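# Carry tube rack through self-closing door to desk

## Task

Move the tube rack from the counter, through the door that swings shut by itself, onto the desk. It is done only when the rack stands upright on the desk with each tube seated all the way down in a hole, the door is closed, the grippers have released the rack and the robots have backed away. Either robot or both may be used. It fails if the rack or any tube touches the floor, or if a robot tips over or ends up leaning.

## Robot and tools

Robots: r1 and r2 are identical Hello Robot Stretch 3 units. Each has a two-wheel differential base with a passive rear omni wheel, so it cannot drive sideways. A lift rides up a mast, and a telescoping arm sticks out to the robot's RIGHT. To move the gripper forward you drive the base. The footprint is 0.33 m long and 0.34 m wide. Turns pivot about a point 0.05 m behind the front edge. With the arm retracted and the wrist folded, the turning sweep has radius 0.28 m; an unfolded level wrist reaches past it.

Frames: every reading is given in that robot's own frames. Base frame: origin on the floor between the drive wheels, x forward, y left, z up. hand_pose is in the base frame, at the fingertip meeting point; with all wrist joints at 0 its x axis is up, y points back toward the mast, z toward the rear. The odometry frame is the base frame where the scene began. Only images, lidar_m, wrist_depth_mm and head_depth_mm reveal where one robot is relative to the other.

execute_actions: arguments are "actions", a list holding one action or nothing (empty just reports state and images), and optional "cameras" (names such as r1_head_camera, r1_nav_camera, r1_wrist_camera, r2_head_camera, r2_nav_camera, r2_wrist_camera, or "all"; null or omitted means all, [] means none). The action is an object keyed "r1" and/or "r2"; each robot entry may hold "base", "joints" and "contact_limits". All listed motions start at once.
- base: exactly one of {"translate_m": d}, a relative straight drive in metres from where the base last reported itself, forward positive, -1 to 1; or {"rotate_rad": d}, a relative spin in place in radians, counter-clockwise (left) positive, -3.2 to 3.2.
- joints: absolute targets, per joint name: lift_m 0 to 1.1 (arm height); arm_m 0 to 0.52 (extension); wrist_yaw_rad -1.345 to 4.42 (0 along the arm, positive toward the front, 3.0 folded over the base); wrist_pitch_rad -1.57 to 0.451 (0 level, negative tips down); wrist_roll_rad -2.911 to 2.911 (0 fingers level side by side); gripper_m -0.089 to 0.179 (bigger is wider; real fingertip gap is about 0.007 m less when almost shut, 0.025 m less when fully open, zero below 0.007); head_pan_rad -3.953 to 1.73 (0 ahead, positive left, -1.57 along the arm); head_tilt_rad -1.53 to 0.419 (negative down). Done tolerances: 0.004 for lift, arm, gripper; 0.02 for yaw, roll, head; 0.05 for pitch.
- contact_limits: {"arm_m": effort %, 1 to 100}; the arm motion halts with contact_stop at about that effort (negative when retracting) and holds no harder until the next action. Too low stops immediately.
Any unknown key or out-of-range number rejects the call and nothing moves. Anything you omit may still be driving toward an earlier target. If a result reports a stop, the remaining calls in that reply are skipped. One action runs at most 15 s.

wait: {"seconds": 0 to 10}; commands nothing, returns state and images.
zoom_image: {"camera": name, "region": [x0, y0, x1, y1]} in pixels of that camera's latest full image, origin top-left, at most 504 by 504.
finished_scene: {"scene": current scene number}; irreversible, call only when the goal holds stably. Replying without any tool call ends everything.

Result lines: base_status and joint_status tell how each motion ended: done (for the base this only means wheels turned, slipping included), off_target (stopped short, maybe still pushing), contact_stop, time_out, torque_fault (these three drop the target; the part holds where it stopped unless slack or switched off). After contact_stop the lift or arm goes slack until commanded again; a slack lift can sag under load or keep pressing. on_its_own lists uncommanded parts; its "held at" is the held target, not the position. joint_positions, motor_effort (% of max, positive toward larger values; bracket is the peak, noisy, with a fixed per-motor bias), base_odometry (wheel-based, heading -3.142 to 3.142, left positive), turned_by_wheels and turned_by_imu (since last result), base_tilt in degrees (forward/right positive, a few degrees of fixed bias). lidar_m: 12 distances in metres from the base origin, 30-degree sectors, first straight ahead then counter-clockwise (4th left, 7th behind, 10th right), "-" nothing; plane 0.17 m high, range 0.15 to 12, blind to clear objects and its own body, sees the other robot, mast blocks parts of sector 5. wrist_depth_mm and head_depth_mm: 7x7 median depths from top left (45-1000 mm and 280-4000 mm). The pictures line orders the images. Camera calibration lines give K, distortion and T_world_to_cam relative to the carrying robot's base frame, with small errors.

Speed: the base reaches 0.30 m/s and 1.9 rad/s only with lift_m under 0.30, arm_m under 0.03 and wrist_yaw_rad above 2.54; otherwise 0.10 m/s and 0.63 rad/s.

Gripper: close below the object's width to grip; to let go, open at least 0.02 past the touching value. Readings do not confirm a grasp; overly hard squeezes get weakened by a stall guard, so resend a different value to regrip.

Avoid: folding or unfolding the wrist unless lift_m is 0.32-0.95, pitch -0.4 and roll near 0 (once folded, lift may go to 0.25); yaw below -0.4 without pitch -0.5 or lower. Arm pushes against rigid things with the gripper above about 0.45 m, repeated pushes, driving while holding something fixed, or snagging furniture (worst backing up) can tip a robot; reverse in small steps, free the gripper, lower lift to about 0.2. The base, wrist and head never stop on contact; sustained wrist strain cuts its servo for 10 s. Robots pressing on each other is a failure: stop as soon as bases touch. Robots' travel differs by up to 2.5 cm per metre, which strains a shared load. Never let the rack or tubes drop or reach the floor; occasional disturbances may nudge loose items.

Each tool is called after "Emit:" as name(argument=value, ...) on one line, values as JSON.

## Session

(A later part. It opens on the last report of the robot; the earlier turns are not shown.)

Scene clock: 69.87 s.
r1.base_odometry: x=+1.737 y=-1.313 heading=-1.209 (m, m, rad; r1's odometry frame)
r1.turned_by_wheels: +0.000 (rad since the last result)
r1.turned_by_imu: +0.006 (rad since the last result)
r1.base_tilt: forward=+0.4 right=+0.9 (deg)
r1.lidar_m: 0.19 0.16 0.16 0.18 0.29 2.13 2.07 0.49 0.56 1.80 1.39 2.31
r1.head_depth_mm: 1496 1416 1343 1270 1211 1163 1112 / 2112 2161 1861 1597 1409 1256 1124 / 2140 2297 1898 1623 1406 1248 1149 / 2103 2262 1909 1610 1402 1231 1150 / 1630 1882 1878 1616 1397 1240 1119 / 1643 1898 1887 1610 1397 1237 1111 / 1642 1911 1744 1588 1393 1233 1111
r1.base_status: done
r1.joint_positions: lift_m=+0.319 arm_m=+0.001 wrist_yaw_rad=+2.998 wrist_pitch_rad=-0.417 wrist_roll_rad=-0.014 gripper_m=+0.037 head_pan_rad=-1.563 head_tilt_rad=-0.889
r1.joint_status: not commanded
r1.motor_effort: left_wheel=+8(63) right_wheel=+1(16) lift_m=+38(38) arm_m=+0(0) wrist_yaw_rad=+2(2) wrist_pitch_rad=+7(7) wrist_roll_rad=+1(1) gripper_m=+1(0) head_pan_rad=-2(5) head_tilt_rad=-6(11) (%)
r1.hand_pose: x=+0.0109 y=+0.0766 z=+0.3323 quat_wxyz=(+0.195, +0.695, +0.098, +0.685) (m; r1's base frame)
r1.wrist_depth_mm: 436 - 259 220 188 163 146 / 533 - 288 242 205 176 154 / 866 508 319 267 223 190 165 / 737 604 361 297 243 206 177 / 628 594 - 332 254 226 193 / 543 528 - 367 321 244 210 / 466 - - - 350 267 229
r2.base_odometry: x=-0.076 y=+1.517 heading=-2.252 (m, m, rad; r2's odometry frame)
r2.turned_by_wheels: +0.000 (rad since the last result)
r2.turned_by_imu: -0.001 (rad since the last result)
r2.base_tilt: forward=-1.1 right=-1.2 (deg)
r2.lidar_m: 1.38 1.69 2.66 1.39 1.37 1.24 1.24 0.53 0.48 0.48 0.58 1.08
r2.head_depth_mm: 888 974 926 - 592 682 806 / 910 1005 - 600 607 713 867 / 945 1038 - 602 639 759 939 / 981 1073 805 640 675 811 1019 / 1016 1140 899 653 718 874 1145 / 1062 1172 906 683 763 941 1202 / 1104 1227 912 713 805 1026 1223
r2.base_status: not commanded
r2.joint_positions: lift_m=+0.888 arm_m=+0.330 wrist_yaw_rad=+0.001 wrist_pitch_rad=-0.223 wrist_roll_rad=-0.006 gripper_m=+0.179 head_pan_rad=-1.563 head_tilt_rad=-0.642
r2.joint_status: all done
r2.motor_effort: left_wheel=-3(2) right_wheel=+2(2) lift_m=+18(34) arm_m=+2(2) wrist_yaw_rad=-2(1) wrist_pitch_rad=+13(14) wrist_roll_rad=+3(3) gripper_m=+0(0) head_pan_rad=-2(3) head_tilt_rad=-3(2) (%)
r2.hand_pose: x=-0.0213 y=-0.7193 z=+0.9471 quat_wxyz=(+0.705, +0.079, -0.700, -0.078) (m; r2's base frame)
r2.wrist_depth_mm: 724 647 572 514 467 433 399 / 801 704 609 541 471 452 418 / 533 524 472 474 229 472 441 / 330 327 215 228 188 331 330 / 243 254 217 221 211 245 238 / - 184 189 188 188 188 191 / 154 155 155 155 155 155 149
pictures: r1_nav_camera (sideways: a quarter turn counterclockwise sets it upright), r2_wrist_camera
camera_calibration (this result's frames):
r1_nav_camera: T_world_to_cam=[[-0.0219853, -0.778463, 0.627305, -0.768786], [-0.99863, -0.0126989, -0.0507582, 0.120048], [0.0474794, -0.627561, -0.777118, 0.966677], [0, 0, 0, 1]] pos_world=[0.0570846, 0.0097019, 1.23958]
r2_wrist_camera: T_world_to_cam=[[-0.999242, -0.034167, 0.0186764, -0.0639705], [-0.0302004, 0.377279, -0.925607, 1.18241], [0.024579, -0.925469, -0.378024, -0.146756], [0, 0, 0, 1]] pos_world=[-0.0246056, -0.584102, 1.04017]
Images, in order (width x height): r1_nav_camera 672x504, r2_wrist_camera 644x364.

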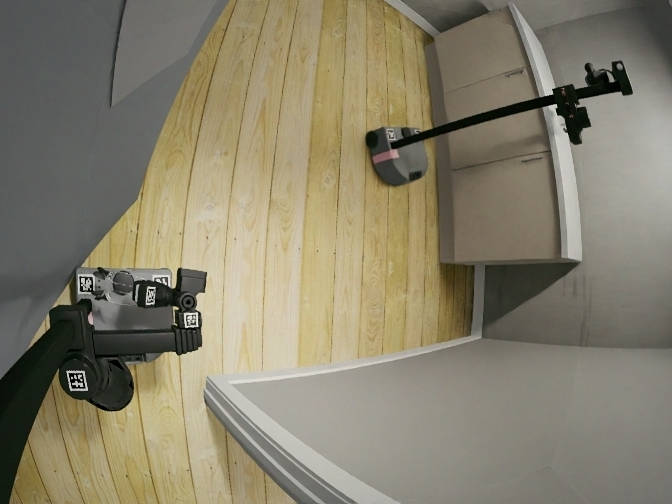

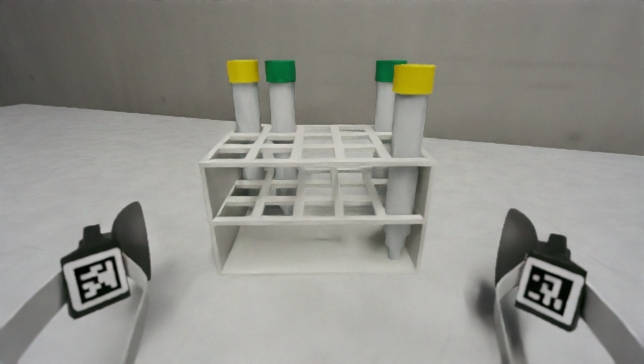

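Emit:
execute_actions(actions=[{"r1":{"base":{"rotate_rad":0.95}},"r2":{"joints":{"arm_m":0.392}}}], cameras=["r2_wrist_camera"])

Emit:
execute_actions(actions=[{"r1":{"base":{"translate_m":0.2}},"r2":{"joints":{"gripper_m":0.098}}}], cameras=["r2_wrist_camera"])

Emit:
execute_actions(actions=[{"r1":{"base":{"translate_m":0.12}},"r2":{"joints":{"lift_m":0.915}}}], cameras=["r1_nav_camera","r2_wrist_camera"])

Scene clock: 81.57 s.
r1.base_odometry: x=+1.737 y=-1.313 heading=-0.260 (m, m, rad; r1's odometry frame)
r1.turned_by_wheels: +0.950 (rad since the last result)
r1.turned_by_imu: +0.980 (rad since the last result)
r1.base_tilt: forward=+0.4 right=+0.9 (deg)
r1.lidar_m: - 0.15 0.18 1.97 2.52 0.48 0.49 1.37 1.39 0.19 0.15 -
r1.head_depth_mm: 2079 2248 1825 1621 1418 1252 1124 / 2400 2306 1899 1620 1408 1245 1136 / 2537 2299 1913 1624 1403 1244 1149 / 2361 2293 1883 1610 1399 1240 1148 / 2262 2294 1897 1510 394 487 580 / - - - - 291 318 353 / - - - - - - -
r1.base_status: done
r1.joint_positions: lift_m=+0.319 arm_m=+0.001 wrist_yaw_rad=+2.994 wrist_pitch_rad=-0.416 wrist_roll_rad=-0.014 gripper_m=+0.037 head_pan_rad=-1.565 head_tilt_rad=-0.889
r1.joint_status: not commanded
r1.motor_effort: left_wheel=-2(47) right_wheel=+7(49) lift_m=+37(38) arm_m=+0(0) wrist_yaw_rad=+7(8) wrist_pitch_rad=+6(7) wrist_roll_rad=+1(1) gripper_m=+1(1) head_pan_rad=-3(2) head_tilt_rad=-6(14) (%)
r1.hand_pose: x=+0.0117 y=+0.0766 z=+0.3325 quat_wxyz=(+0.196, +0.696, +0.097, +0.684) (m; r1's base frame)
r1.wrist_depth_mm: - - - - 581 212 130 / - - - - 563 210 129 / 976 935 912 900 554 209 128 / 769 732 728 726 541 206 127 / 635 608 - 597 342 203 126 / 539 527 - 529 482 186 126 / 466 - - - 413 185 125
r2.base_odometry: x=-0.076 y=+1.517 heading=-2.252 (m, m, rad; r2's odometry frame)
r2.turned_by_wheels: +0.000 (rad since the last result)
r2.turned_by_imu: -0.001 (rad since the last result)
r2.base_tilt: forward=-1.1 right=-1.2 (deg)
r2.lidar_m: 1.38 1.69 2.67 1.35 1.37 1.24 1.25 0.53 0.48 0.48 0.58 1.08
r2.head_depth_mm: 886 971 925 - 595 680 806 / 912 1008 - 643 606 712 865 / 946 1046 - 624 635 762 940 / 979 1077 777 651 676 814 1018 / 1023 1136 901 657 716 876 1154 / 1053 1170 906 683 763 945 1193 / 1101 1221 913 712 804 1024 1225
r2.base_status: not commanded
r2.joint_positions: lift_m=+0.888 arm_m=+0.392 wrist_yaw_rad=+0.001 wrist_pitch_rad=-0.223 wrist_roll_rad=-0.006 gripper_m=+0.179 head_pan_rad=-1.563 head_tilt_rad=-0.642
r2.joint_status: all done
r2.motor_effort: left_wheel=-2(3) right_wheel=+2(2) lift_m=+18(18) arm_m=+2(4) wrist_yaw_rad=+0(0) wrist_pitch_rad=+13(13) wrist_roll_rad=+3(3) gripper_m=+0(0) head_pan_rad=-2(2) head_tilt_rad=-3(3) (%)
r2.hand_pose: x=-0.0213 y=-0.7813 z=+0.9471 quat_wxyz=(+0.705, +0.079, -0.700, -0.078) (m; r2's base frame)
r2.wrist_depth_mm: 647 576 516 463 418 384 357 / 695 627 151 488 156 396 373 / 529 528 160 490 159 421 395 / 328 330 155 157 131 328 329 / 240 125 152 160 124 126 240 / - 130 145 146 134 172 192 / 154 150 151 151 146 155 149
pictures: r2_wrist_camera
camera_calibration (this result's frames):
r2_wrist_camera: T_world_to_cam=[[-0.999242, -0.0341671, 0.0186764, -0.0660891], [-0.0302004, 0.377278, -0.925608, 1.2058], [0.0245792, -0.92547, -0.378024, -0.204141], [0, 0, 0, 1]] pos_world=[-0.0246055, -0.646107, 1.04017]
Images, in order (width x height): r2_wrist_camera 644x364.

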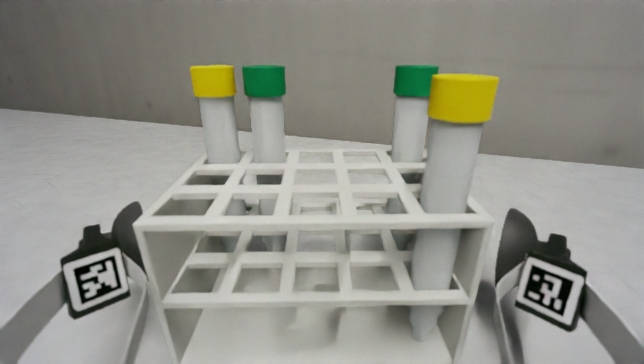

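Scene clock: 84.80 s.
r1.base_odometry: x=+1.930 y=-1.365 heading=-0.260 (m, m, rad; r1's odometry frame)
r1.turned_by_wheels: +0.000 (rad since the last result)
r1.turned_by_imu: +0.001 (rad since the last result)
r1.base_tilt: forward=+0.4 right=+0.8 (deg)
r1.lidar_m: - - 0.15 0.25 2.19 0.70 0.68 1.75 1.50 2.26 0.15 -
r1.head_depth_mm: 2281 2323 1903 1627 1417 1252 1126 / 2605 2329 1912 1619 1413 1253 1123 / 2426 2292 1883 1622 1409 1249 1150 / 2276 2307 1899 1617 1405 1248 1154 / 2171 2288 1894 1609 1396 1235 944 / 2046 2201 1899 1610 1319 497 475 / 1956 2142 1845 335 321 316 321
r1.base_status: done
r1.joint_positions: lift_m=+0.319 arm_m=+0.001 wrist_yaw_rad=+2.997 wrist_pitch_rad=-0.416 wrist_roll_rad=-0.014 gripper_m=+0.037 head_pan_rad=-1.569 head_tilt_rad=-0.888
r1.joint_status: not commanded
r1.motor_effort: left_wheel=+2(14) right_wheel=+3(21) lift_m=+36(37) arm_m=+0(0) wrist_yaw_rad=+2(14) wrist_pitch_rad=+6(6) wrist_roll_rad=+1(1) gripper_m=+0(0) head_pan_rad=-1(3) head_tilt_rad=-6(13) (%)
r1.hand_pose: x=+0.0111 y=+0.0767 z=+0.3325 quat_wxyz=(+0.195, +0.695, +0.097, +0.685) (m; r1's base frame)
r1.wrist_depth_mm: - - - 427 194 125 92 / - - - 492 204 130 94 / 984 930 919 558 215 134 97 / 755 738 718 621 225 139 99 / 631 619 - 562 195 143 102 / 529 526 - 529 283 142 105 / 467 - - - 259 145 108
r2.base_odometry: x=-0.076 y=+1.517 heading=-2.252 (m, m, rad; r2's odometry frame)
r2.turned_by_wheels: +0.000 (rad since the last result)
r2.turned_by_imu: +0.000 (rad since the last result)
r2.base_tilt: forward=-1.1 right=-1.2 (deg)
r2.lidar_m: 1.38 1.69 2.66 1.48 1.37 1.24 1.25 0.53 0.48 0.48 0.57 1.08
r2.head_depth_mm: 882 971 926 - 594 680 808 / 914 1002 - 643 606 713 872 / 950 1042 - 624 639 760 938 / 980 1083 814 652 675 809 1014 / 1019 1141 902 653 717 874 1152 / 1061 1170 908 683 760 940 1201 / 1100 1221 914 712 805 1023 1230
r2.base_status: not commanded
r2.joint_positions: lift_m=+0.888 arm_m=+0.392 wrist_yaw_rad=+0.001 wrist_pitch_rad=-0.223 wrist_roll_rad=-0.006 gripper_m=+0.102 head_pan_rad=-1.563 head_tilt_rad=-0.642
r2.joint_status: gripper_m off_target (ended at +0.102, target +0.098)
r2.motor_effort: left_wheel=-2(3) right_wheel=+2(2) lift_m=+18(18) arm_m=+2(2) wrist_yaw_rad=-1(1) wrist_pitch_rad=+13(13) wrist_roll_rad=+3(3) gripper_m=-19(94) head_pan_rad=-2(3) head_tilt_rad=-3(3) (%)
r2.hand_pose: x=-0.0213 y=-0.7813 z=+0.9471 quat_wxyz=(+0.705, +0.079, -0.700, -0.078) (m; r2's base frame)
r2.wrist_depth_mm: 658 577 507 464 420 383 356 / 710 628 166 489 163 405 376 / 527 523 183 491 169 423 397 / 332 330 156 152 126 328 329 / 240 232 160 167 142 225 239 / 196 - 160 169 144 - 187 / - 154 151 152 151 154 154
pictures: r2_wrist_camera
camera_calibration (this result's frames):
r2_wrist_camera: T_world_to_cam=[[-0.999241, -0.0341675, 0.0186866, -0.0660999], [-0.0302064, 0.377145, -0.925662, 1.20579], [0.02458, -0.925524, -0.377891, -0.204316], [0, 0, 0, 1]] pos_world=[-0.024605, -0.646115, 1.04018]
Images, in order (width x height): r2_wrist_camera 644x364.

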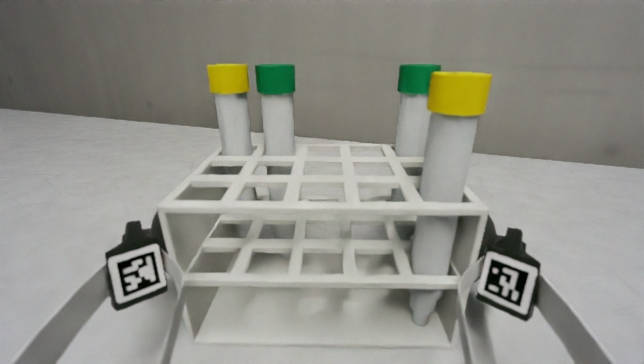

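Scene clock: 87.50 s.
r1.base_odometry: x=+2.046 y=-1.395 heading=-0.259 (m, m, rad; r1's odometry frame)
r1.turned_by_wheels: +0.000 (rad since the last result)
r1.turned_by_imu: +0.007 (rad since the last result)
r1.base_tilt: forward=+0.4 right=+0.9 (deg)
r1.lidar_m: - - 0.15 0.19 2.27 0.84 0.79 2.03 1.56 2.18 0.22 0.15
r1.head_depth_mm: 2580 2306 1914 1621 1406 1252 1127 / 2506 2277 1899 1612 1409 1240 1136 / 2341 2301 1893 1608 1399 1249 1158 / 2191 2285 1885 1615 1397 1240 1143 / 2078 2272 1873 1602 1392 1240 1112 / 1976 2182 1864 1605 1401 1241 839 / 1886 2114 1860 1592 1389 571 474
r1.base_status: done
r1.joint_positions: lift_m=+0.319 arm_m=+0.001 wrist_yaw_rad=+2.997 wrist_pitch_rad=-0.416 wrist_roll_rad=-0.014 gripper_m=+0.037 head_pan_rad=-1.563 head_tilt_rad=-0.892
r1.joint_status: not commanded
r1.motor_effort: left_wheel=+9(63) right_wheel=+0(16) lift_m=+37(37) arm_m=+0(0) wrist_yaw_rad=+4(3) wrist_pitch_rad=+6(6) wrist_roll_rad=+1(1) gripper_m=+0(0) head_pan_rad=-2(10) head_tilt_rad=-4(10) (%)
r1.hand_pose: x=+0.0111 y=+0.0767 z=+0.3325 quat_wxyz=(+0.195, +0.695, +0.097, +0.685) (m; r1's base frame)
r1.wrist_depth_mm: - - 546 266 170 126 100 / - - - 294 183 133 104 / 970 942 852 330 197 140 108 / 763 737 699 361 207 148 113 / 624 614 - 384 196 156 117 / 531 533 - 427 271 160 123 / 466 - - - 268 165 129
r2.base_odometry: x=-0.076 y=+1.517 heading=-2.252 (m, m, rad; r2's odometry frame)
r2.turned_by_wheels: +0.000 (rad since the last result)
r2.turned_by_imu: +0.000 (rad since the last result)
r2.base_tilt: forward=-1.2 right=-1.2 (deg)
r2.lidar_m: 1.39 1.69 2.66 1.64 1.37 1.24 1.25 0.53 0.48 0.48 0.57 1.08
r2.head_depth_mm: 882 973 979 - 558 676 807 / 915 988 - 647 605 713 867 / 949 1033 - 648 638 760 939 / 986 1073 809 654 677 812 1022 / 1016 1144 902 656 717 875 1159 / 1055 1172 907 684 764 943 1201 / 1107 1218 911 709 804 1020 1227
r2.base_status: not commanded
r2.joint_positions: lift_m=+0.914 arm_m=+0.392 wrist_yaw_rad=+0.001 wrist_pitch_rad=-0.227 wrist_roll_rad=-0.006 gripper_m=+0.102 head_pan_rad=-1.563 head_tilt_rad=-0.642
r2.joint_status: all done
r2.motor_effort: left_wheel=-3(2) right_wheel=+2(2) lift_m=+39(41) arm_m=+2(2) wrist_yaw_rad=-1(1) wrist_pitch_rad=+15(16) wrist_roll_rad=+3(3) gripper_m=-19(19) head_pan_rad=-3(3) head_tilt_rad=-3(3) (%)
r2.hand_pose: x=-0.0213 y=-0.7810 z=+0.9720 quat_wxyz=(+0.705, +0.081, -0.700, -0.080) (m; r2's base frame)
r2.wrist_depth_mm: 649 570 513 456 425 384 357 / 705 622 530 483 425 401 378 / 613 630 495 507 169 422 399 / 384 385 156 156 127 387 389 / 283 275 178 180 141 269 284 / 226 - 145 170 144 - 221 / 184 184 157 157 157 183 183
pictures: r1_nav_camera (sideways: a quarter turn counterclockwise sets it upright), r2_wrist_camera
camera_calibration (this result's frames):
r1_nav_camera: T_world_to_cam=[[-0.0221979, -0.780735, 0.624468, -0.765088], [-0.998635, -0.0122197, -0.050776, 0.120071], [0.0472734, -0.624743, -0.779398, 0.969644], [0, 0, 0, 1]] pos_world=[0.0570858, 0.00991363, 1.23961]
r2_wrist_camera: T_world_to_cam=[[-0.999241, -0.0342502, 0.0185344, -0.0664701], [-0.0302053, 0.381216, -0.923993, 1.23029], [0.0245813, -0.923851, -0.381961, -0.189304], [0, 0, 0, 1]] pos_world=[-0.0246051, -0.646171, 1.0657]
Images, in order (width x height): r1_nav_camera 672x504, r2_wrist_camera 644x364.

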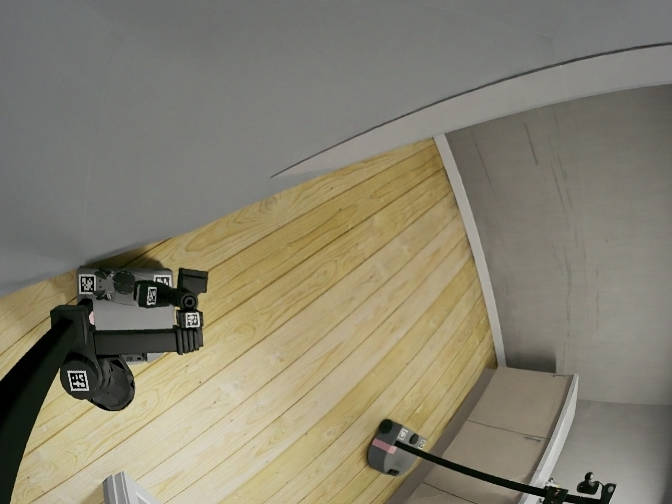

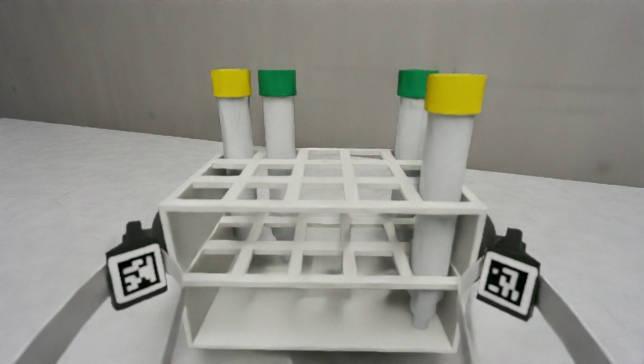

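Emit:
execute_actions(actions=[{"r1":{"base":{"translate_m":0.33}},"r2":{"base":{"rotate_rad":1.87},"joints":{"lift_m":0.94,"arm_m":0.0,"wrist_yaw_rad":1.57,"head_pan_rad":0.0,"head_tilt_rad":-0.7}}}], cameras=["r1_nav_camera","r2_wrist_camera","r2_head_camera"])

Scene clock: 102.33 s.
r1.base_odometry: x=+2.365 y=-1.480 heading=-0.258 (m, m, rad; r1's odometry frame)
r1.turned_by_wheels: +0.001 (rad since the last result)
r1.turned_by_imu: +0.193 (rad since the last result)
r1.base_tilt: forward=+0.3 right=+0.8 (deg)
r1.lidar_m: 0.15 - 0.15 0.18 0.42 1.09 1.20 1.87 2.37 1.96 1.96 0.21
r1.head_depth_mm: 2108 2310 1913 1619 1419 1252 1128 / 2031 2216 1901 1615 1405 1243 1132 / 1965 2152 1905 1619 1414 1246 1147 / 1889 2138 1888 1607 1402 1242 1147 / 1827 2082 1888 1597 1394 1238 1117 / 1769 2027 1873 1590 1390 1233 1111 / 1717 1959 1874 1590 1396 1234 1111
r1.base_status: translate_m off_target (by the wheels' count: +0.3298 of +0.3300)
r1.joint_positions: lift_m=+0.320 arm_m=+0.001 wrist_yaw_rad=+2.998 wrist_pitch_rad=-0.416 wrist_roll_rad=-0.014 gripper_m=+0.037 head_pan_rad=-1.565 head_tilt_rad=-0.894
r1.joint_status: not commanded
r1.on_its_own: left_wheel is at rest, and its effort (+39) is outside its rest range (-18 to +18)
r1.motor_effort: left_wheel=+39(92) right_wheel=+1(26) lift_m=+37(37) arm_m=+0(0) wrist_yaw_rad=+2(4) wrist_pitch_rad=+6(6) wrist_roll_rad=+1(1) gripper_m=+0(0) head_pan_rad=-1(3) head_tilt_rad=-3(4) (%)
r1.hand_pose: x=+0.0109 y=+0.0768 z=+0.3327 quat_wxyz=(+0.195, +0.695, +0.098, +0.685) (m; r1's base frame)
r1.wrist_depth_mm: - - 314 232 181 148 126 / - - 351 257 196 158 132 / 959 927 398 288 212 168 140 / 754 746 448 319 229 181 148 / 628 619 - 347 232 194 157 / 538 529 - 388 300 205 168 / 467 - - - 314 218 180
r2.base_odometry: x=-0.076 y=+1.517 heading=-0.382 (m, m, rad; r2's odometry frame)
r2.turned_by_wheels: +1.870 (rad since the last result)
r2.turned_by_imu: +1.854 (rad since the last result)
r2.base_tilt: forward=-1.1 right=-1.2 (deg)
r2.lidar_m: 1.53 1.25 1.24 0.61 0.48 0.48 0.51 0.77 1.37 1.50 2.29 1.86
r2.head_depth_mm: 1662 1830 2045 1919 308 290 1149 / 1773 1928 2152 1994 1644 1390 1193 / 1823 2030 2332 2052 1659 1382 1194 / 2889 3349 2647 2093 1661 1383 1197 / 3194 3537 2753 2096 1660 1386 1201 / 3422 3678 2551 1811 1673 1398 1206 / 1269 1357 1485 1619 1669 1402 1205
r2.base_status: done
r2.joint_positions: lift_m=+0.939 arm_m=+0.000 wrist_yaw_rad=+1.570 wrist_pitch_rad=-0.228 wrist_roll_rad=-0.005 gripper_m=+0.102 head_pan_rad=-0.007 head_tilt_rad=-0.691
r2.joint_status: all done
r2.motor_effort: left_wheel=-3(11) right_wheel=+2(9) lift_m=+39(41) arm_m=-2(0) wrist_yaw_rad=+1(4) wrist_pitch_rad=+16(15) wrist_roll_rad=+3(3) gripper_m=-19(20) head_pan_rad=+2(35) head_tilt_rad=-4(8) (%)
r2.hand_pose: x=+0.2228 y=-0.1456 z=+0.9969 quat_wxyz=(+0.555, +0.552, -0.439, +0.441) (m; r2's base frame)
r2.wrist_depth_mm: 954 - - - - - - / 979 - - - - - - / - - - - 169 - - / - - 156 156 126 - - / - - 179 181 139 - - / - - 145 171 144 - - / - - 158 156 156 - -
pictures: r1_nav_camera (sideways: a quarter turn counterclockwise sets it upright), r2_head_camera (sideways: a quarter turn clockwise sets it upright), r2_wrist_camera
camera_calibration (this result's frames):
r1_nav_camera: T_world_to_cam=[[-0.0235586, -0.781603, 0.623331, -0.763599], [-0.998656, -0.0103988, -0.050783, 0.120081], [0.046174, -0.62369, -0.780307, 0.970832], [0, 0, 0, 1]] pos_world=[0.0571026, 0.00991503, 1.23962]
r2_head_camera: T_world_to_cam=[[-0.636464, 0.0347378, -0.770524, 1.02918], [0.0049205, 0.999148, 0.0409806, -0.0514417], [0.771291, 0.0222913, -0.636093, 0.784241], [0, 0, 0, 1]] pos_world=[0.0504118, -0.00183538, 1.29397]
r2_wrist_camera: T_world_to_cam=[[0.0318939, -0.999333, 0.0178098, -0.170836], [-0.381784, -0.0286485, -0.923808, 1.0369], [0.923701, 0.0226643, -0.382443, 0.33913], [0, 0, 0, 1]] pos_world=[0.0880669, -0.148703, 1.09064]
Images, in order (width x height): r1_nav_camera 672x504, r2_head_camera 896x504, r2_wrist_camera 644x364.

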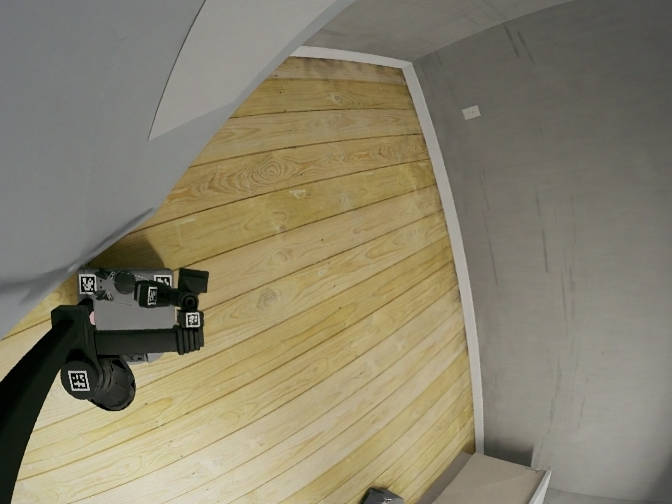

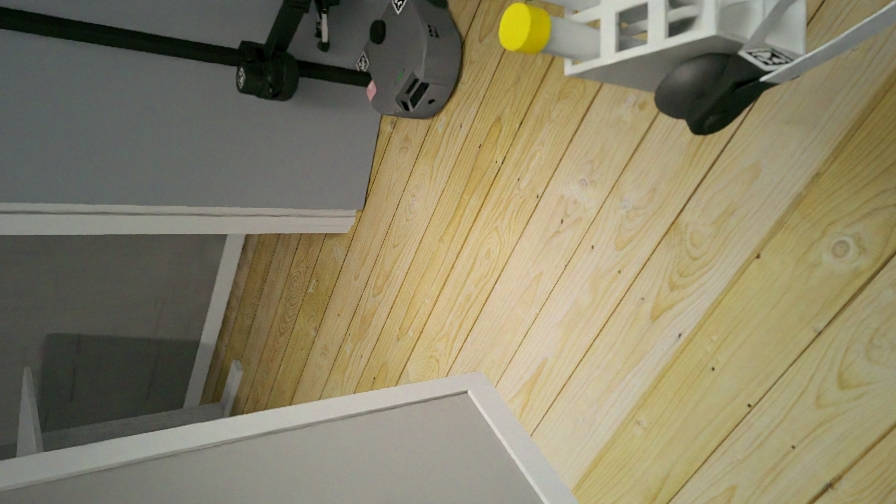

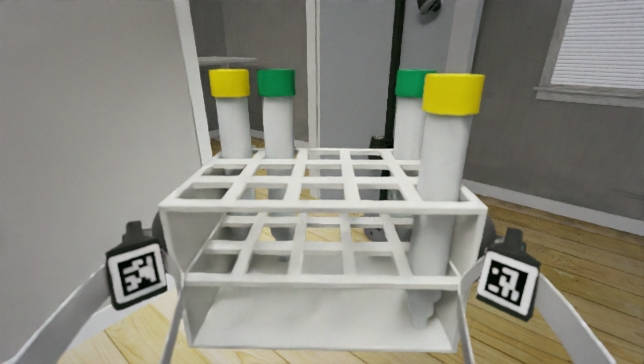

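Emit:
execute_actions(actions=[{"r1":{"base":{"translate_m":-0.03},"joints":{"head_pan_rad":-3.1}},"r2":{"base":{"translate_m":1.0},"joints":{"lift_m":0.85,"head_tilt_rad":-0.9}}}], cameras=["r2_nav_camera","r2_head_camera"])

Scene clock: 122.63 s.
r1.base_odometry: x=+2.336 y=-1.472 heading=-0.258 (m, m, rad; r1's odometry frame)
r1.turned_by_wheels: +0.000 (rad since the last result)
r1.turned_by_imu: +0.003 (rad since the last result)
r1.base_tilt: forward=+0.3 right=+0.9 (deg)
r1.lidar_m: 0.16 - 0.15 0.18 0.46 1.06 0.99 0.96 2.39 1.98 1.97 0.19
r1.head_depth_mm: 1053 1106 1258 1555 1412 1247 1132 / 1254 1357 1484 1551 1411 1237 - / 1567 1734 1801 1615 1397 1260 - / 2100 2157 1882 1608 1399 1261 - / 2545 2197 1882 1520 1393 1234 - / 975 706 1562 1426 1390 1232 1134 / 1912 2062 1872 1494 1386 1227 1114
r1.base_status: done
r1.joint_positions: lift_m=+0.320 arm_m=+0.001 wrist_yaw_rad=+2.998 wrist_pitch_rad=-0.416 wrist_roll_rad=-0.014 gripper_m=+0.037 head_pan_rad=-3.093 head_tilt_rad=-0.894
r1.joint_status: all done
r1.motor_effort: left_wheel=+5(32) right_wheel=+0(7) lift_m=+36(36) arm_m=+0(0) wrist_yaw_rad=+3(2) wrist_pitch_rad=+6(6) wrist_roll_rad=+1(1) gripper_m=+0(0) head_pan_rad=-1(30) head_tilt_rad=-2(3) (%)
r1.hand_pose: x=+0.0109 y=+0.0768 z=+0.3327 quat_wxyz=(+0.195, +0.695, +0.098, +0.685) (m; r1's base frame)
r1.wrist_depth_mm: - - 330 237 181 145 122 / - - 370 260 194 154 128 / 978 942 415 289 212 165 135 / 750 738 479 325 226 177 143 / 612 613 - 354 226 189 151 / 528 530 - 395 296 199 162 / 458 - - - 309 210 172
r2.base_odometry: x=+0.852 y=+1.144 heading=-0.382 (m, m, rad; r2's odometry frame)
r2.turned_by_wheels: +0.000 (rad since the last result)
r2.turned_by_imu: +0.007 (rad since the last result)
r2.base_tilt: forward=-1.1 right=-1.2 (deg)
r2.lidar_m: 1.11 0.62 0.62 0.68 1.04 1.28 1.39 2.01 1.99 2.18 1.16 0.96
r2.head_depth_mm: 939 1067 1241 1401 381 1186 1117 / 983 1119 1305 1549 412 1216 1117 / 1072 1219 1427 1622 1430 1252 1125 / 2183 2397 2023 1678 1447 1261 1116 / 2361 2531 2028 1681 1440 1274 1119 / 2603 2571 2038 1691 1445 1269 1130 / 2719 2575 2023 1687 1452 1200 1133
r2.base_status: done
r2.joint_positions: lift_m=+0.850 arm_m=+0.000 wrist_yaw_rad=+1.570 wrist_pitch_rad=-0.228 wrist_roll_rad=-0.005 gripper_m=+0.102 head_pan_rad=-0.007 head_tilt_rad=-0.889
r2.joint_status: all done
r2.motor_effort: left_wheel=-3(6) right_wheel=+2(7) lift_m=+19(34) arm_m=-1(2) wrist_yaw_rad=+2(0) wrist_pitch_rad=+16(17) wrist_roll_rad=+3(3) gripper_m=-20(19) head_pan_rad=+3(3) head_tilt_rad=-4(14) (%)
r2.hand_pose: x=+0.2228 y=-0.1456 z=+0.9077 quat_wxyz=(+0.556, +0.552, -0.438, +0.441) (m; r2's base frame)
r2.wrist_depth_mm: - - - 961 836 751 664 / - - - - 848 764 708 / - - - - 169 809 747 / - - 157 157 126 872 798 / - - 179 180 139 905 872 / - - 145 170 144 - 884 / 633 - 157 157 155 - -
pictures: r2_head_camera (sideways: a quarter turn clockwise sets it upright), r2_nav_camera (sideways: a quarter turn counterclockwise sets it upright)
camera_calibration (this result's frames):
r2_head_camera: T_world_to_cam=[[-0.775163, 0.0356784, -0.630754, 0.847881], [0.012954, 0.999092, 0.0405935, -0.0509763], [0.631629, 0.0232958, -0.774921, 0.96565], [0, 0, 0, 1]] pos_world=[0.0479733, -0.00181659, 1.28518]
r2_nav_camera: T_world_to_cam=[[0.782244, 0.0160965, 0.622765, -0.779609], [0.0197627, -0.999804, 0.00101824, 0.0514946], [0.622659, 0.011511, -0.782408, 0.972954], [0, 0, 0, 1]] pos_world=[0.00300739, 0.0528339, 1.24671]
Images, in order (width x height): r2_head_camera 896x504, r2_nav_camera 672x504.

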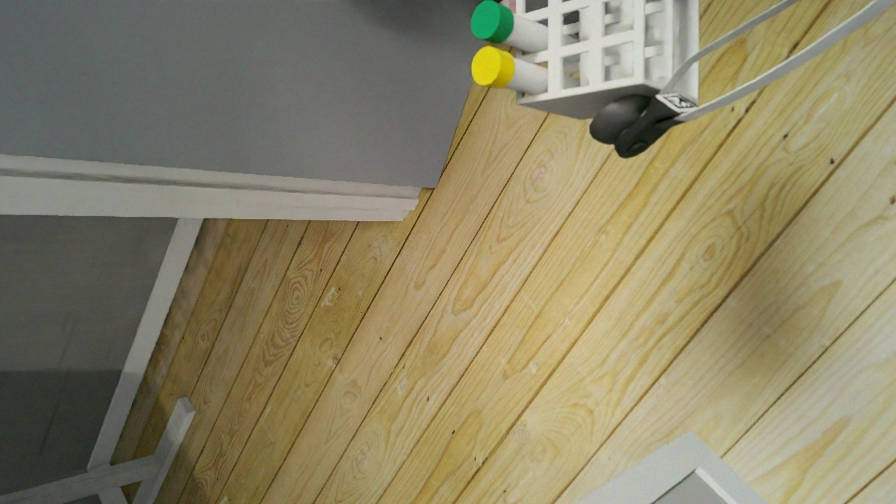

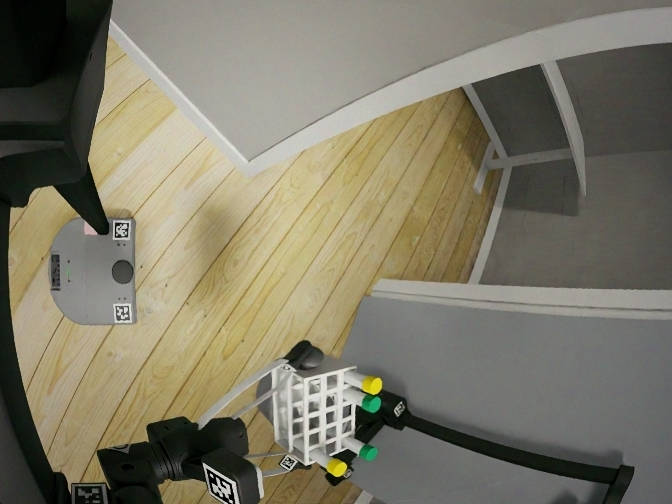

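Emit:
execute_actions(actions=[{"r2":{"base":{"translate_m":0.55}}}], cameras=["r1_nav_camera"])

Emit:
execute_actions(actions=[{"r2":{"base":{"rotate_rad":0.8},"joints":{"head_tilt_rad":-0.8}}}], cameras=["r1_nav_camera","r2_nav_camera","r2_head_camera"])

Scene clock: 134.47 s.
r1.base_odometry: x=+2.336 y=-1.472 heading=-0.258 (m, m, rad; r1's odometry frame)
r1.turned_by_wheels: +0.000 (rad since the last result)
r1.turned_by_imu: +0.002 (rad since the last result)
r1.base_tilt: forward=+0.4 right=+0.9 (deg)
r1.lidar_m: 0.15 - 0.15 0.18 0.46 0.65 0.65 2.28 2.38 1.97 1.97 0.19
r1.head_depth_mm: 720 523 530 1542 1408 1255 1134 / 499 529 1350 1525 1352 1242 - / 492 501 1796 1597 1230 1252 - / 2068 2157 1865 1607 1253 1265 - / 2641 2270 1885 1605 1400 1239 - / 2547 2234 1867 1595 1383 1237 1132 / 2036 2177 1873 1593 1391 1234 1108
r1.base_status: not commanded
r1.joint_positions: lift_m=+0.320 arm_m=+0.001 wrist_yaw_rad=+2.998 wrist_pitch_rad=-0.416 wrist_roll_rad=-0.014 gripper_m=+0.037 head_pan_rad=-3.093 head_tilt_rad=-0.894
r1.joint_status: not commanded
r1.motor_effort: left_wheel=+5(5) right_wheel=+1(0) lift_m=+37(36) arm_m=+0(0) wrist_yaw_rad=+1(2) wrist_pitch_rad=+6(6) wrist_roll_rad=+1(1) gripper_m=+0(0) head_pan_rad=-2(2) head_tilt_rad=-4(4) (%)
r1.hand_pose: x=+0.0109 y=+0.0768 z=+0.3327 quat_wxyz=(+0.195, +0.695, +0.098, +0.685) (m; r1's base frame)
r1.wrist_depth_mm: - - 331 237 180 146 122 / - - 372 261 194 155 129 / 964 944 418 291 212 165 135 / 759 746 481 324 227 176 143 / 624 614 - 355 228 189 152 / 534 533 - 395 296 199 162 / 465 - - - 307 210 173
r2.base_odometry: x=+1.362 y=+0.939 heading=-0.382 (m, m, rad; r2's odometry frame)
r2.turned_by_wheels: +0.000 (rad since the last result)
r2.turned_by_imu: +0.004 (rad since the last result)
r2.base_tilt: forward=-1.1 right=-1.2 (deg)
r2.lidar_m: 0.61 2.23 1.96 0.38 0.47 1.73 1.86 2.36 2.34 0.66 0.57 0.60
r2.head_depth_mm: 500 563 655 740 380 1190 1118 / 569 635 726 835 413 1215 1123 / 636 732 844 1026 1280 1254 1119 / 1691 1960 2003 1680 1437 1266 1122 / 1828 2149 2021 1689 1438 1263 1131 / 2023 2354 2007 1700 1450 1274 1124 / 2229 2449 2038 1692 1457 1276 1129
r2.base_status: done
r2.joint_positions: lift_m=+0.850 arm_m=+0.000 wrist_yaw_rad=+1.570 wrist_pitch_rad=-0.228 wrist_roll_rad=-0.005 gripper_m=+0.102 head_pan_rad=-0.007 head_tilt_rad=-0.889
r2.joint_status: not commanded
r2.motor_effort: left_wheel=-3(4) right_wheel=+2(7) lift_m=+19(18) arm_m=-1(2) wrist_yaw_rad=+1(1) wrist_pitch_rad=+16(16) wrist_roll_rad=+3(3) gripper_m=-19(19) head_pan_rad=+3(3) head_tilt_rad=-4(4) (%)
r2.hand_pose: x=+0.2228 y=-0.1456 z=+0.9077 quat_wxyz=(+0.556, +0.552, -0.438, +0.441) (m; r2's base frame)
r2.wrist_depth_mm: - - - 470 407 370 333 / - - - 489 406 373 342 / - - - 494 170 398 359 / - - 156 157 127 419 381 / - - 178 180 139 429 396 / - - 145 170 144 - 423 / - - 158 158 155 507 441
pictures: r1_nav_camera (sideways: a quarter turn counterclockwise sets it upright)
camera_calibration (this result's frames):
r1_nav_camera: T_world_to_cam=[[-0.781893, -0.010033, 0.623332, -0.758974], [-0.0532814, 0.997287, -0.050783, 0.114314], [-0.621131, -0.0729189, -0.780307, 0.974902], [0, 0, 0, 1]] pos_world=[0.0181964, -0.0505296, 1.23962]
Images, in order (width x height): r1_nav_camera 672x504.

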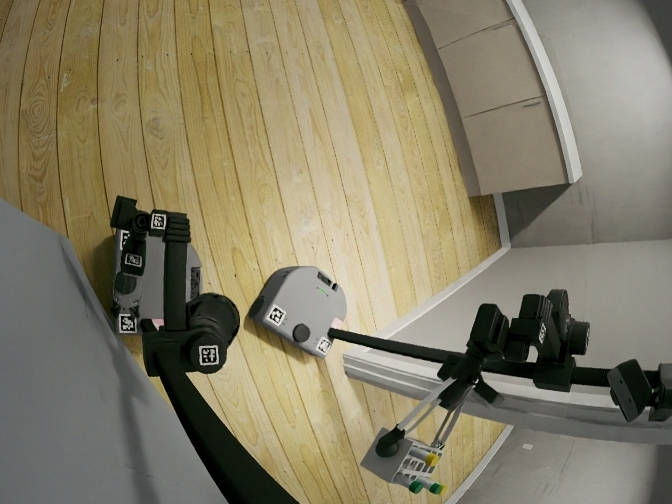

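Scene clock: 136.67 s.
r1.base_odometry: x=+2.336 y=-1.472 heading=-0.258 (m, m, rad; r1's odometry frame)
r1.turned_by_wheels: +0.000 (rad since the last result)
r1.turned_by_imu: +0.000 (rad since the last result)
r1.base_tilt: forward=+0.4 right=+1.0 (deg)
r1.lidar_m: 0.15 - 0.15 0.18 0.46 0.65 0.65 2.28 2.38 1.98 1.97 0.19
r1.head_depth_mm: 451 472 1258 1555 1408 1252 1132 / 481 1340 1478 1545 1404 1228 - / 560 829 1667 1549 1223 1228 - / 539 2164 1886 1609 1231 1220 - / 2565 2282 1878 1598 1398 1235 - / 2562 2252 1863 1581 1386 1235 1132 / 2009 2193 1852 1601 1391 1232 1107
r1.base_status: not commanded
r1.joint_positions: lift_m=+0.320 arm_m=+0.001 wrist_yaw_rad=+2.998 wrist_pitch_rad=-0.416 wrist_roll_rad=-0.014 gripper_m=+0.037 head_pan_rad=-3.093 head_tilt_rad=-0.894
r1.joint_status: not commanded
r1.motor_effort: left_wheel=+5(5) right_wheel=+0(0) lift_m=+36(37) arm_m=+0(0) wrist_yaw_rad=+2(2) wrist_pitch_rad=+6(6) wrist_roll_rad=+1(1) gripper_m=+1(1) head_pan_rad=-2(3) head_tilt_rad=-4(4) (%)
r1.hand_pose: x=+0.0109 y=+0.0768 z=+0.3327 quat_wxyz=(+0.195, +0.695, +0.098, +0.685) (m; r1's base frame)
r1.wrist_depth_mm: - - 333 236 180 145 122 / - - 370 260 194 155 128 / 961 949 416 291 210 165 136 / 750 730 472 323 227 177 143 / 633 623 - 354 227 189 152 / 537 528 - 394 298 199 162 / 466 - - - 305 211 173
r2.base_odometry: x=+1.362 y=+0.939 heading=+0.418 (m, m, rad; r2's odometry frame)
r2.turned_by_wheels: +0.800 (rad since the last result)
r2.turned_by_imu: +0.793 (rad since the last result)
r2.base_tilt: forward=-1.1 right=-1.3 (deg)
r2.lidar_m: 1.97 0.41 0.38 0.81 1.74 2.20 2.34 2.27 0.57 0.60 0.60 1.89
r2.head_depth_mm: 2182 2509 2248 1803 378 383 1140 / 2166 2460 2243 1793 1474 391 1141 / 2123 2438 2252 1822 1513 1302 1138 / 2141 2416 2265 1816 1528 1306 1140 / 2114 2338 2195 1816 1524 1308 1149 / 1795 2378 2278 1839 1529 1316 1149 / 2095 2383 2310 1842 1532 1322 826
r2.base_status: done
r2.joint_positions: lift_m=+0.850 arm_m=+0.000 wrist_yaw_rad=+1.570 wrist_pitch_rad=-0.228 wrist_roll_rad=-0.005 gripper_m=+0.102 head_pan_rad=-0.007 head_tilt_rad=-0.804
r2.joint_status: all done
r2.motor_effort: left_wheel=-2(11) right_wheel=+3(6) lift_m=+19(18) arm_m=-3(2) wrist_yaw_rad=+0(1) wrist_pitch_rad=+16(16) wrist_roll_rad=+3(3) gripper_m=-20(19) head_pan_rad=+3(3) head_tilt_rad=+1(8) (%)
r2.hand_pose: x=+0.2228 y=-0.1456 z=+0.9077 quat_wxyz=(+0.556, +0.552, -0.438, +0.441) (m; r2's base frame)
r2.wrist_depth_mm: - - - - - - - / - - - - - - - / - - - - 169 - - / - - 157 155 126 - - / - - 178 180 139 - - / - - 145 170 144 - 479 / - - 157 157 155 - 435
pictures: r1_nav_camera (sideways: a quarter turn counterclockwise sets it upright), r2_head_camera (sideways: a quarter turn clockwise sets it upright), r2_nav_camera (sideways: a quarter turn counterclockwise sets it upright)
camera_calibration (this result's frames):
r1_nav_camera: T_world_to_cam=[[-0.781893, -0.010033, 0.623331, -0.758974], [-0.0532814, 0.997287, -0.050783, 0.114314], [-0.621131, -0.0729189, -0.780307, 0.974902], [0, 0, 0, 1]] pos_world=[0.0181964, -0.0505296, 1.23962]
r2_head_camera: T_world_to_cam=[[-0.718709, 0.0352786, -0.694415, 0.93049], [0.00947105, 0.999116, 0.0409561, -0.0514316], [0.695246, 0.0228587, -0.718408, 0.891771], [0, 0, 0, 1]] pos_world=[0.0492383, -0.00182502, 1.28891]
r2_nav_camera: T_world_to_cam=[[0.726445, 0.0164917, 0.687027, -0.863003], [0.0195881, -0.999803, 0.00328781, 0.0485407], [0.686946, 0.0110691, -0.726624, 0.900021], [0, 0, 0, 1]] pos_world=[0.00770784, 0.0528011, 1.24672]
Images, in order (width x height): r1_nav_camera 672x504, r2_head_camera 896x504, r2_nav_camera 672x504.

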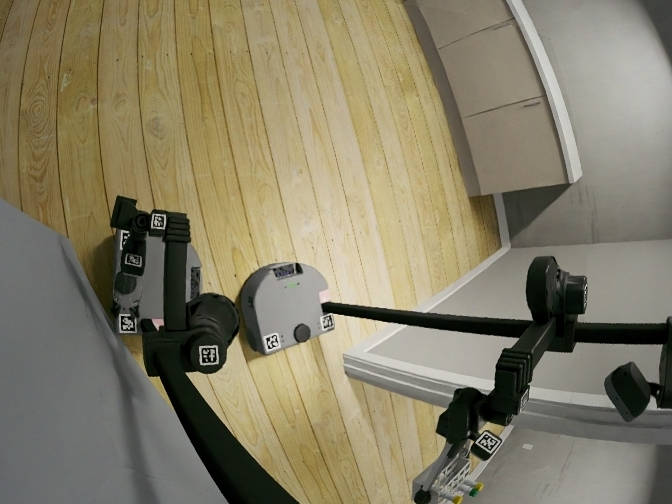

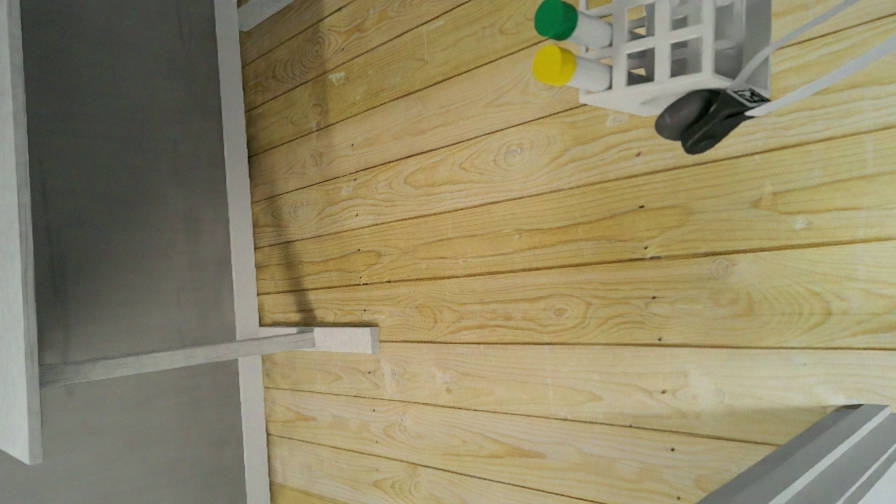

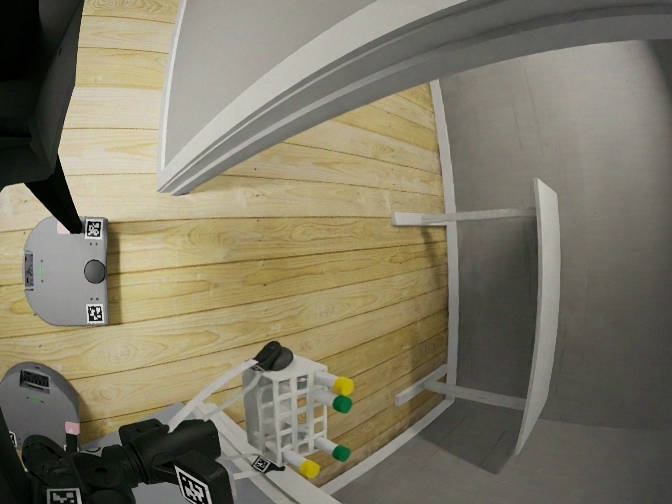

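Emit:
execute_actions(actions=[{"r2":{"base":{"translate_m":0.75},"joints":{"lift_m":1.0,"head_tilt_rad":-0.5,"head_pan_rad":0.15}}}], cameras=["r2_head_camera","r2_wrist_camera"])

Scene clock: 149.10 s.
r1.base_odometry: x=+2.336 y=-1.472 heading=-0.258 (m, m, rad; r1's odometry frame)
r1.turned_by_wheels: +0.000 (rad since the last result)
r1.turned_by_imu: +0.002 (rad since the last result)
r1.base_tilt: forward=+0.4 right=+0.9 (deg)
r1.lidar_m: 0.15 - 0.15 0.18 0.46 1.06 1.19 2.28 2.39 1.97 1.97 0.19
r1.head_depth_mm: 1050 1102 1251 1546 1408 1256 1135 / 1260 1356 1479 1542 1415 1248 - / 1566 1725 1799 1598 1395 1262 - / 2079 2169 1880 1610 1406 1254 - / 2568 2266 1865 1604 1393 1239 - / 2542 2259 1873 1590 1388 1235 1136 / 2023 2184 1869 1599 1381 1241 1108
r1.base_status: not commanded
r1.joint_positions: lift_m=+0.320 arm_m=+0.001 wrist_yaw_rad=+2.998 wrist_pitch_rad=-0.416 wrist_roll_rad=-0.014 gripper_m=+0.037 head_pan_rad=-3.093 head_tilt_rad=-0.894
r1.joint_status: not commanded
r1.motor_effort: left_wheel=+5(5) right_wheel=+0(0) lift_m=+36(36) arm_m=+0(0) wrist_yaw_rad=+3(1) wrist_pitch_rad=+6(6) wrist_roll_rad=+1(1) gripper_m=+1(1) head_pan_rad=-2(2) head_tilt_rad=-4(3) (%)
r1.hand_pose: x=+0.0109 y=+0.0768 z=+0.3327 quat_wxyz=(+0.195, +0.695, +0.098, +0.685) (m; r1's base frame)
r1.wrist_depth_mm: - - 333 238 180 146 122 / - - 371 262 193 155 128 / 856 955 415 291 210 165 136 / 761 731 478 324 227 176 143 / 631 624 - 354 225 190 151 / 529 526 - 394 299 199 162 / 468 - - - 308 211 173
r2.base_odometry: x=+2.048 y=+1.243 heading=+0.418 (m, m, rad; r2's odometry frame)
r2.turned_by_wheels: +0.000 (rad since the last result)
r2.turned_by_imu: +0.005 (rad since the last result)
r2.base_tilt: forward=-1.1 right=-1.1 (deg)
r2.lidar_m: 1.23 1.24 2.18 2.02 0.55 0.48 3.07 0.80 0.64 1.07 1.41 1.57
r2.head_depth_mm: 1377 1492 1143 1796 1939 1575 1306 / 1387 1494 1150 1812 1927 1577 1305 / 1400 1513 1160 1830 1944 1572 1313 / 1399 1531 1172 1869 1975 1600 1317 / 1423 1536 1176 1831 1905 1588 1321 / 1432 1546 1625 1871 1993 1602 1326 / 1435 1550 1716 1894 2026 1612 1335
r2.base_status: done
r2.joint_positions: lift_m=+0.999 arm_m=+0.000 wrist_yaw_rad=+1.570 wrist_pitch_rad=-0.229 wrist_roll_rad=-0.005 gripper_m=+0.102 head_pan_rad=+0.143 head_tilt_rad=-0.507
r2.joint_status: all done
r2.motor_effort: left_wheel=-3(5) right_wheel=+2(7) lift_m=+39(40) arm_m=-2(2) wrist_yaw_rad=+0(1) wrist_pitch_rad=+16(16) wrist_roll_rad=+3(3) gripper_m=-19(20) head_pan_rad=+3(14) head_tilt_rad=+2(17) (%)
r2.hand_pose: x=+0.2227 y=-0.1456 z=+1.0566 quat_wxyz=(+0.556, +0.552, -0.438, +0.441) (m; r2's base frame)
r2.wrist_depth_mm: - - - - - - - / - - - - - - - / - - 806 933 170 - - / - - 156 157 126 - - / - - 179 181 139 - - / - - 145 171 145 - - / - - 157 157 156 - -
pictures: r2_head_camera (sideways: a quarter turn clockwise sets it upright), r2_wrist_camera
camera_calibration (this result's frames):
r2_head_camera: T_world_to_cam=[[-0.484181, -0.0390566, -0.874096, 1.16329], [-0.151709, 0.987619, 0.0399062, -0.0490972], [0.861715, 0.15193, -0.484112, 0.585962], [0, 0, 0, 1]] pos_world=[0.0508617, 0.00489804, 1.30246]
r2_wrist_camera: T_world_to_cam=[[0.0319141, -0.999333, 0.017771, -0.17186], [-0.38288, -0.0286473, -0.923354, 1.09179], [0.923246, 0.0226638, -0.383539, 0.363314], [0, 0, 0, 1]] pos_world=[0.0880815, -0.148703, 1.15051]
Images, in order (width x height): r2_head_camera 896x504, r2_wrist_camera 644x364.

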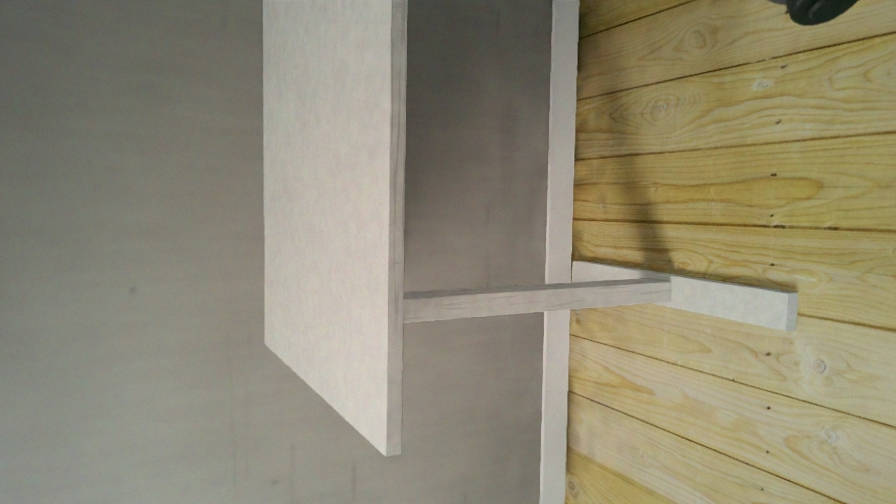

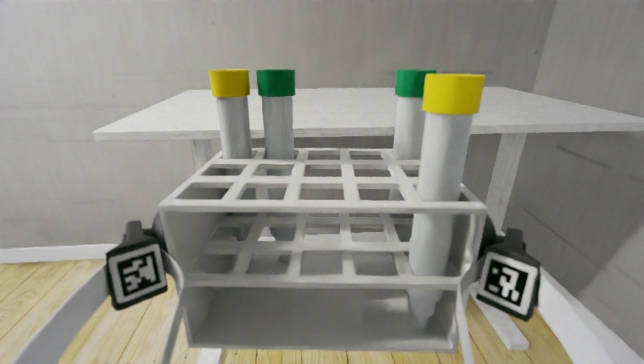

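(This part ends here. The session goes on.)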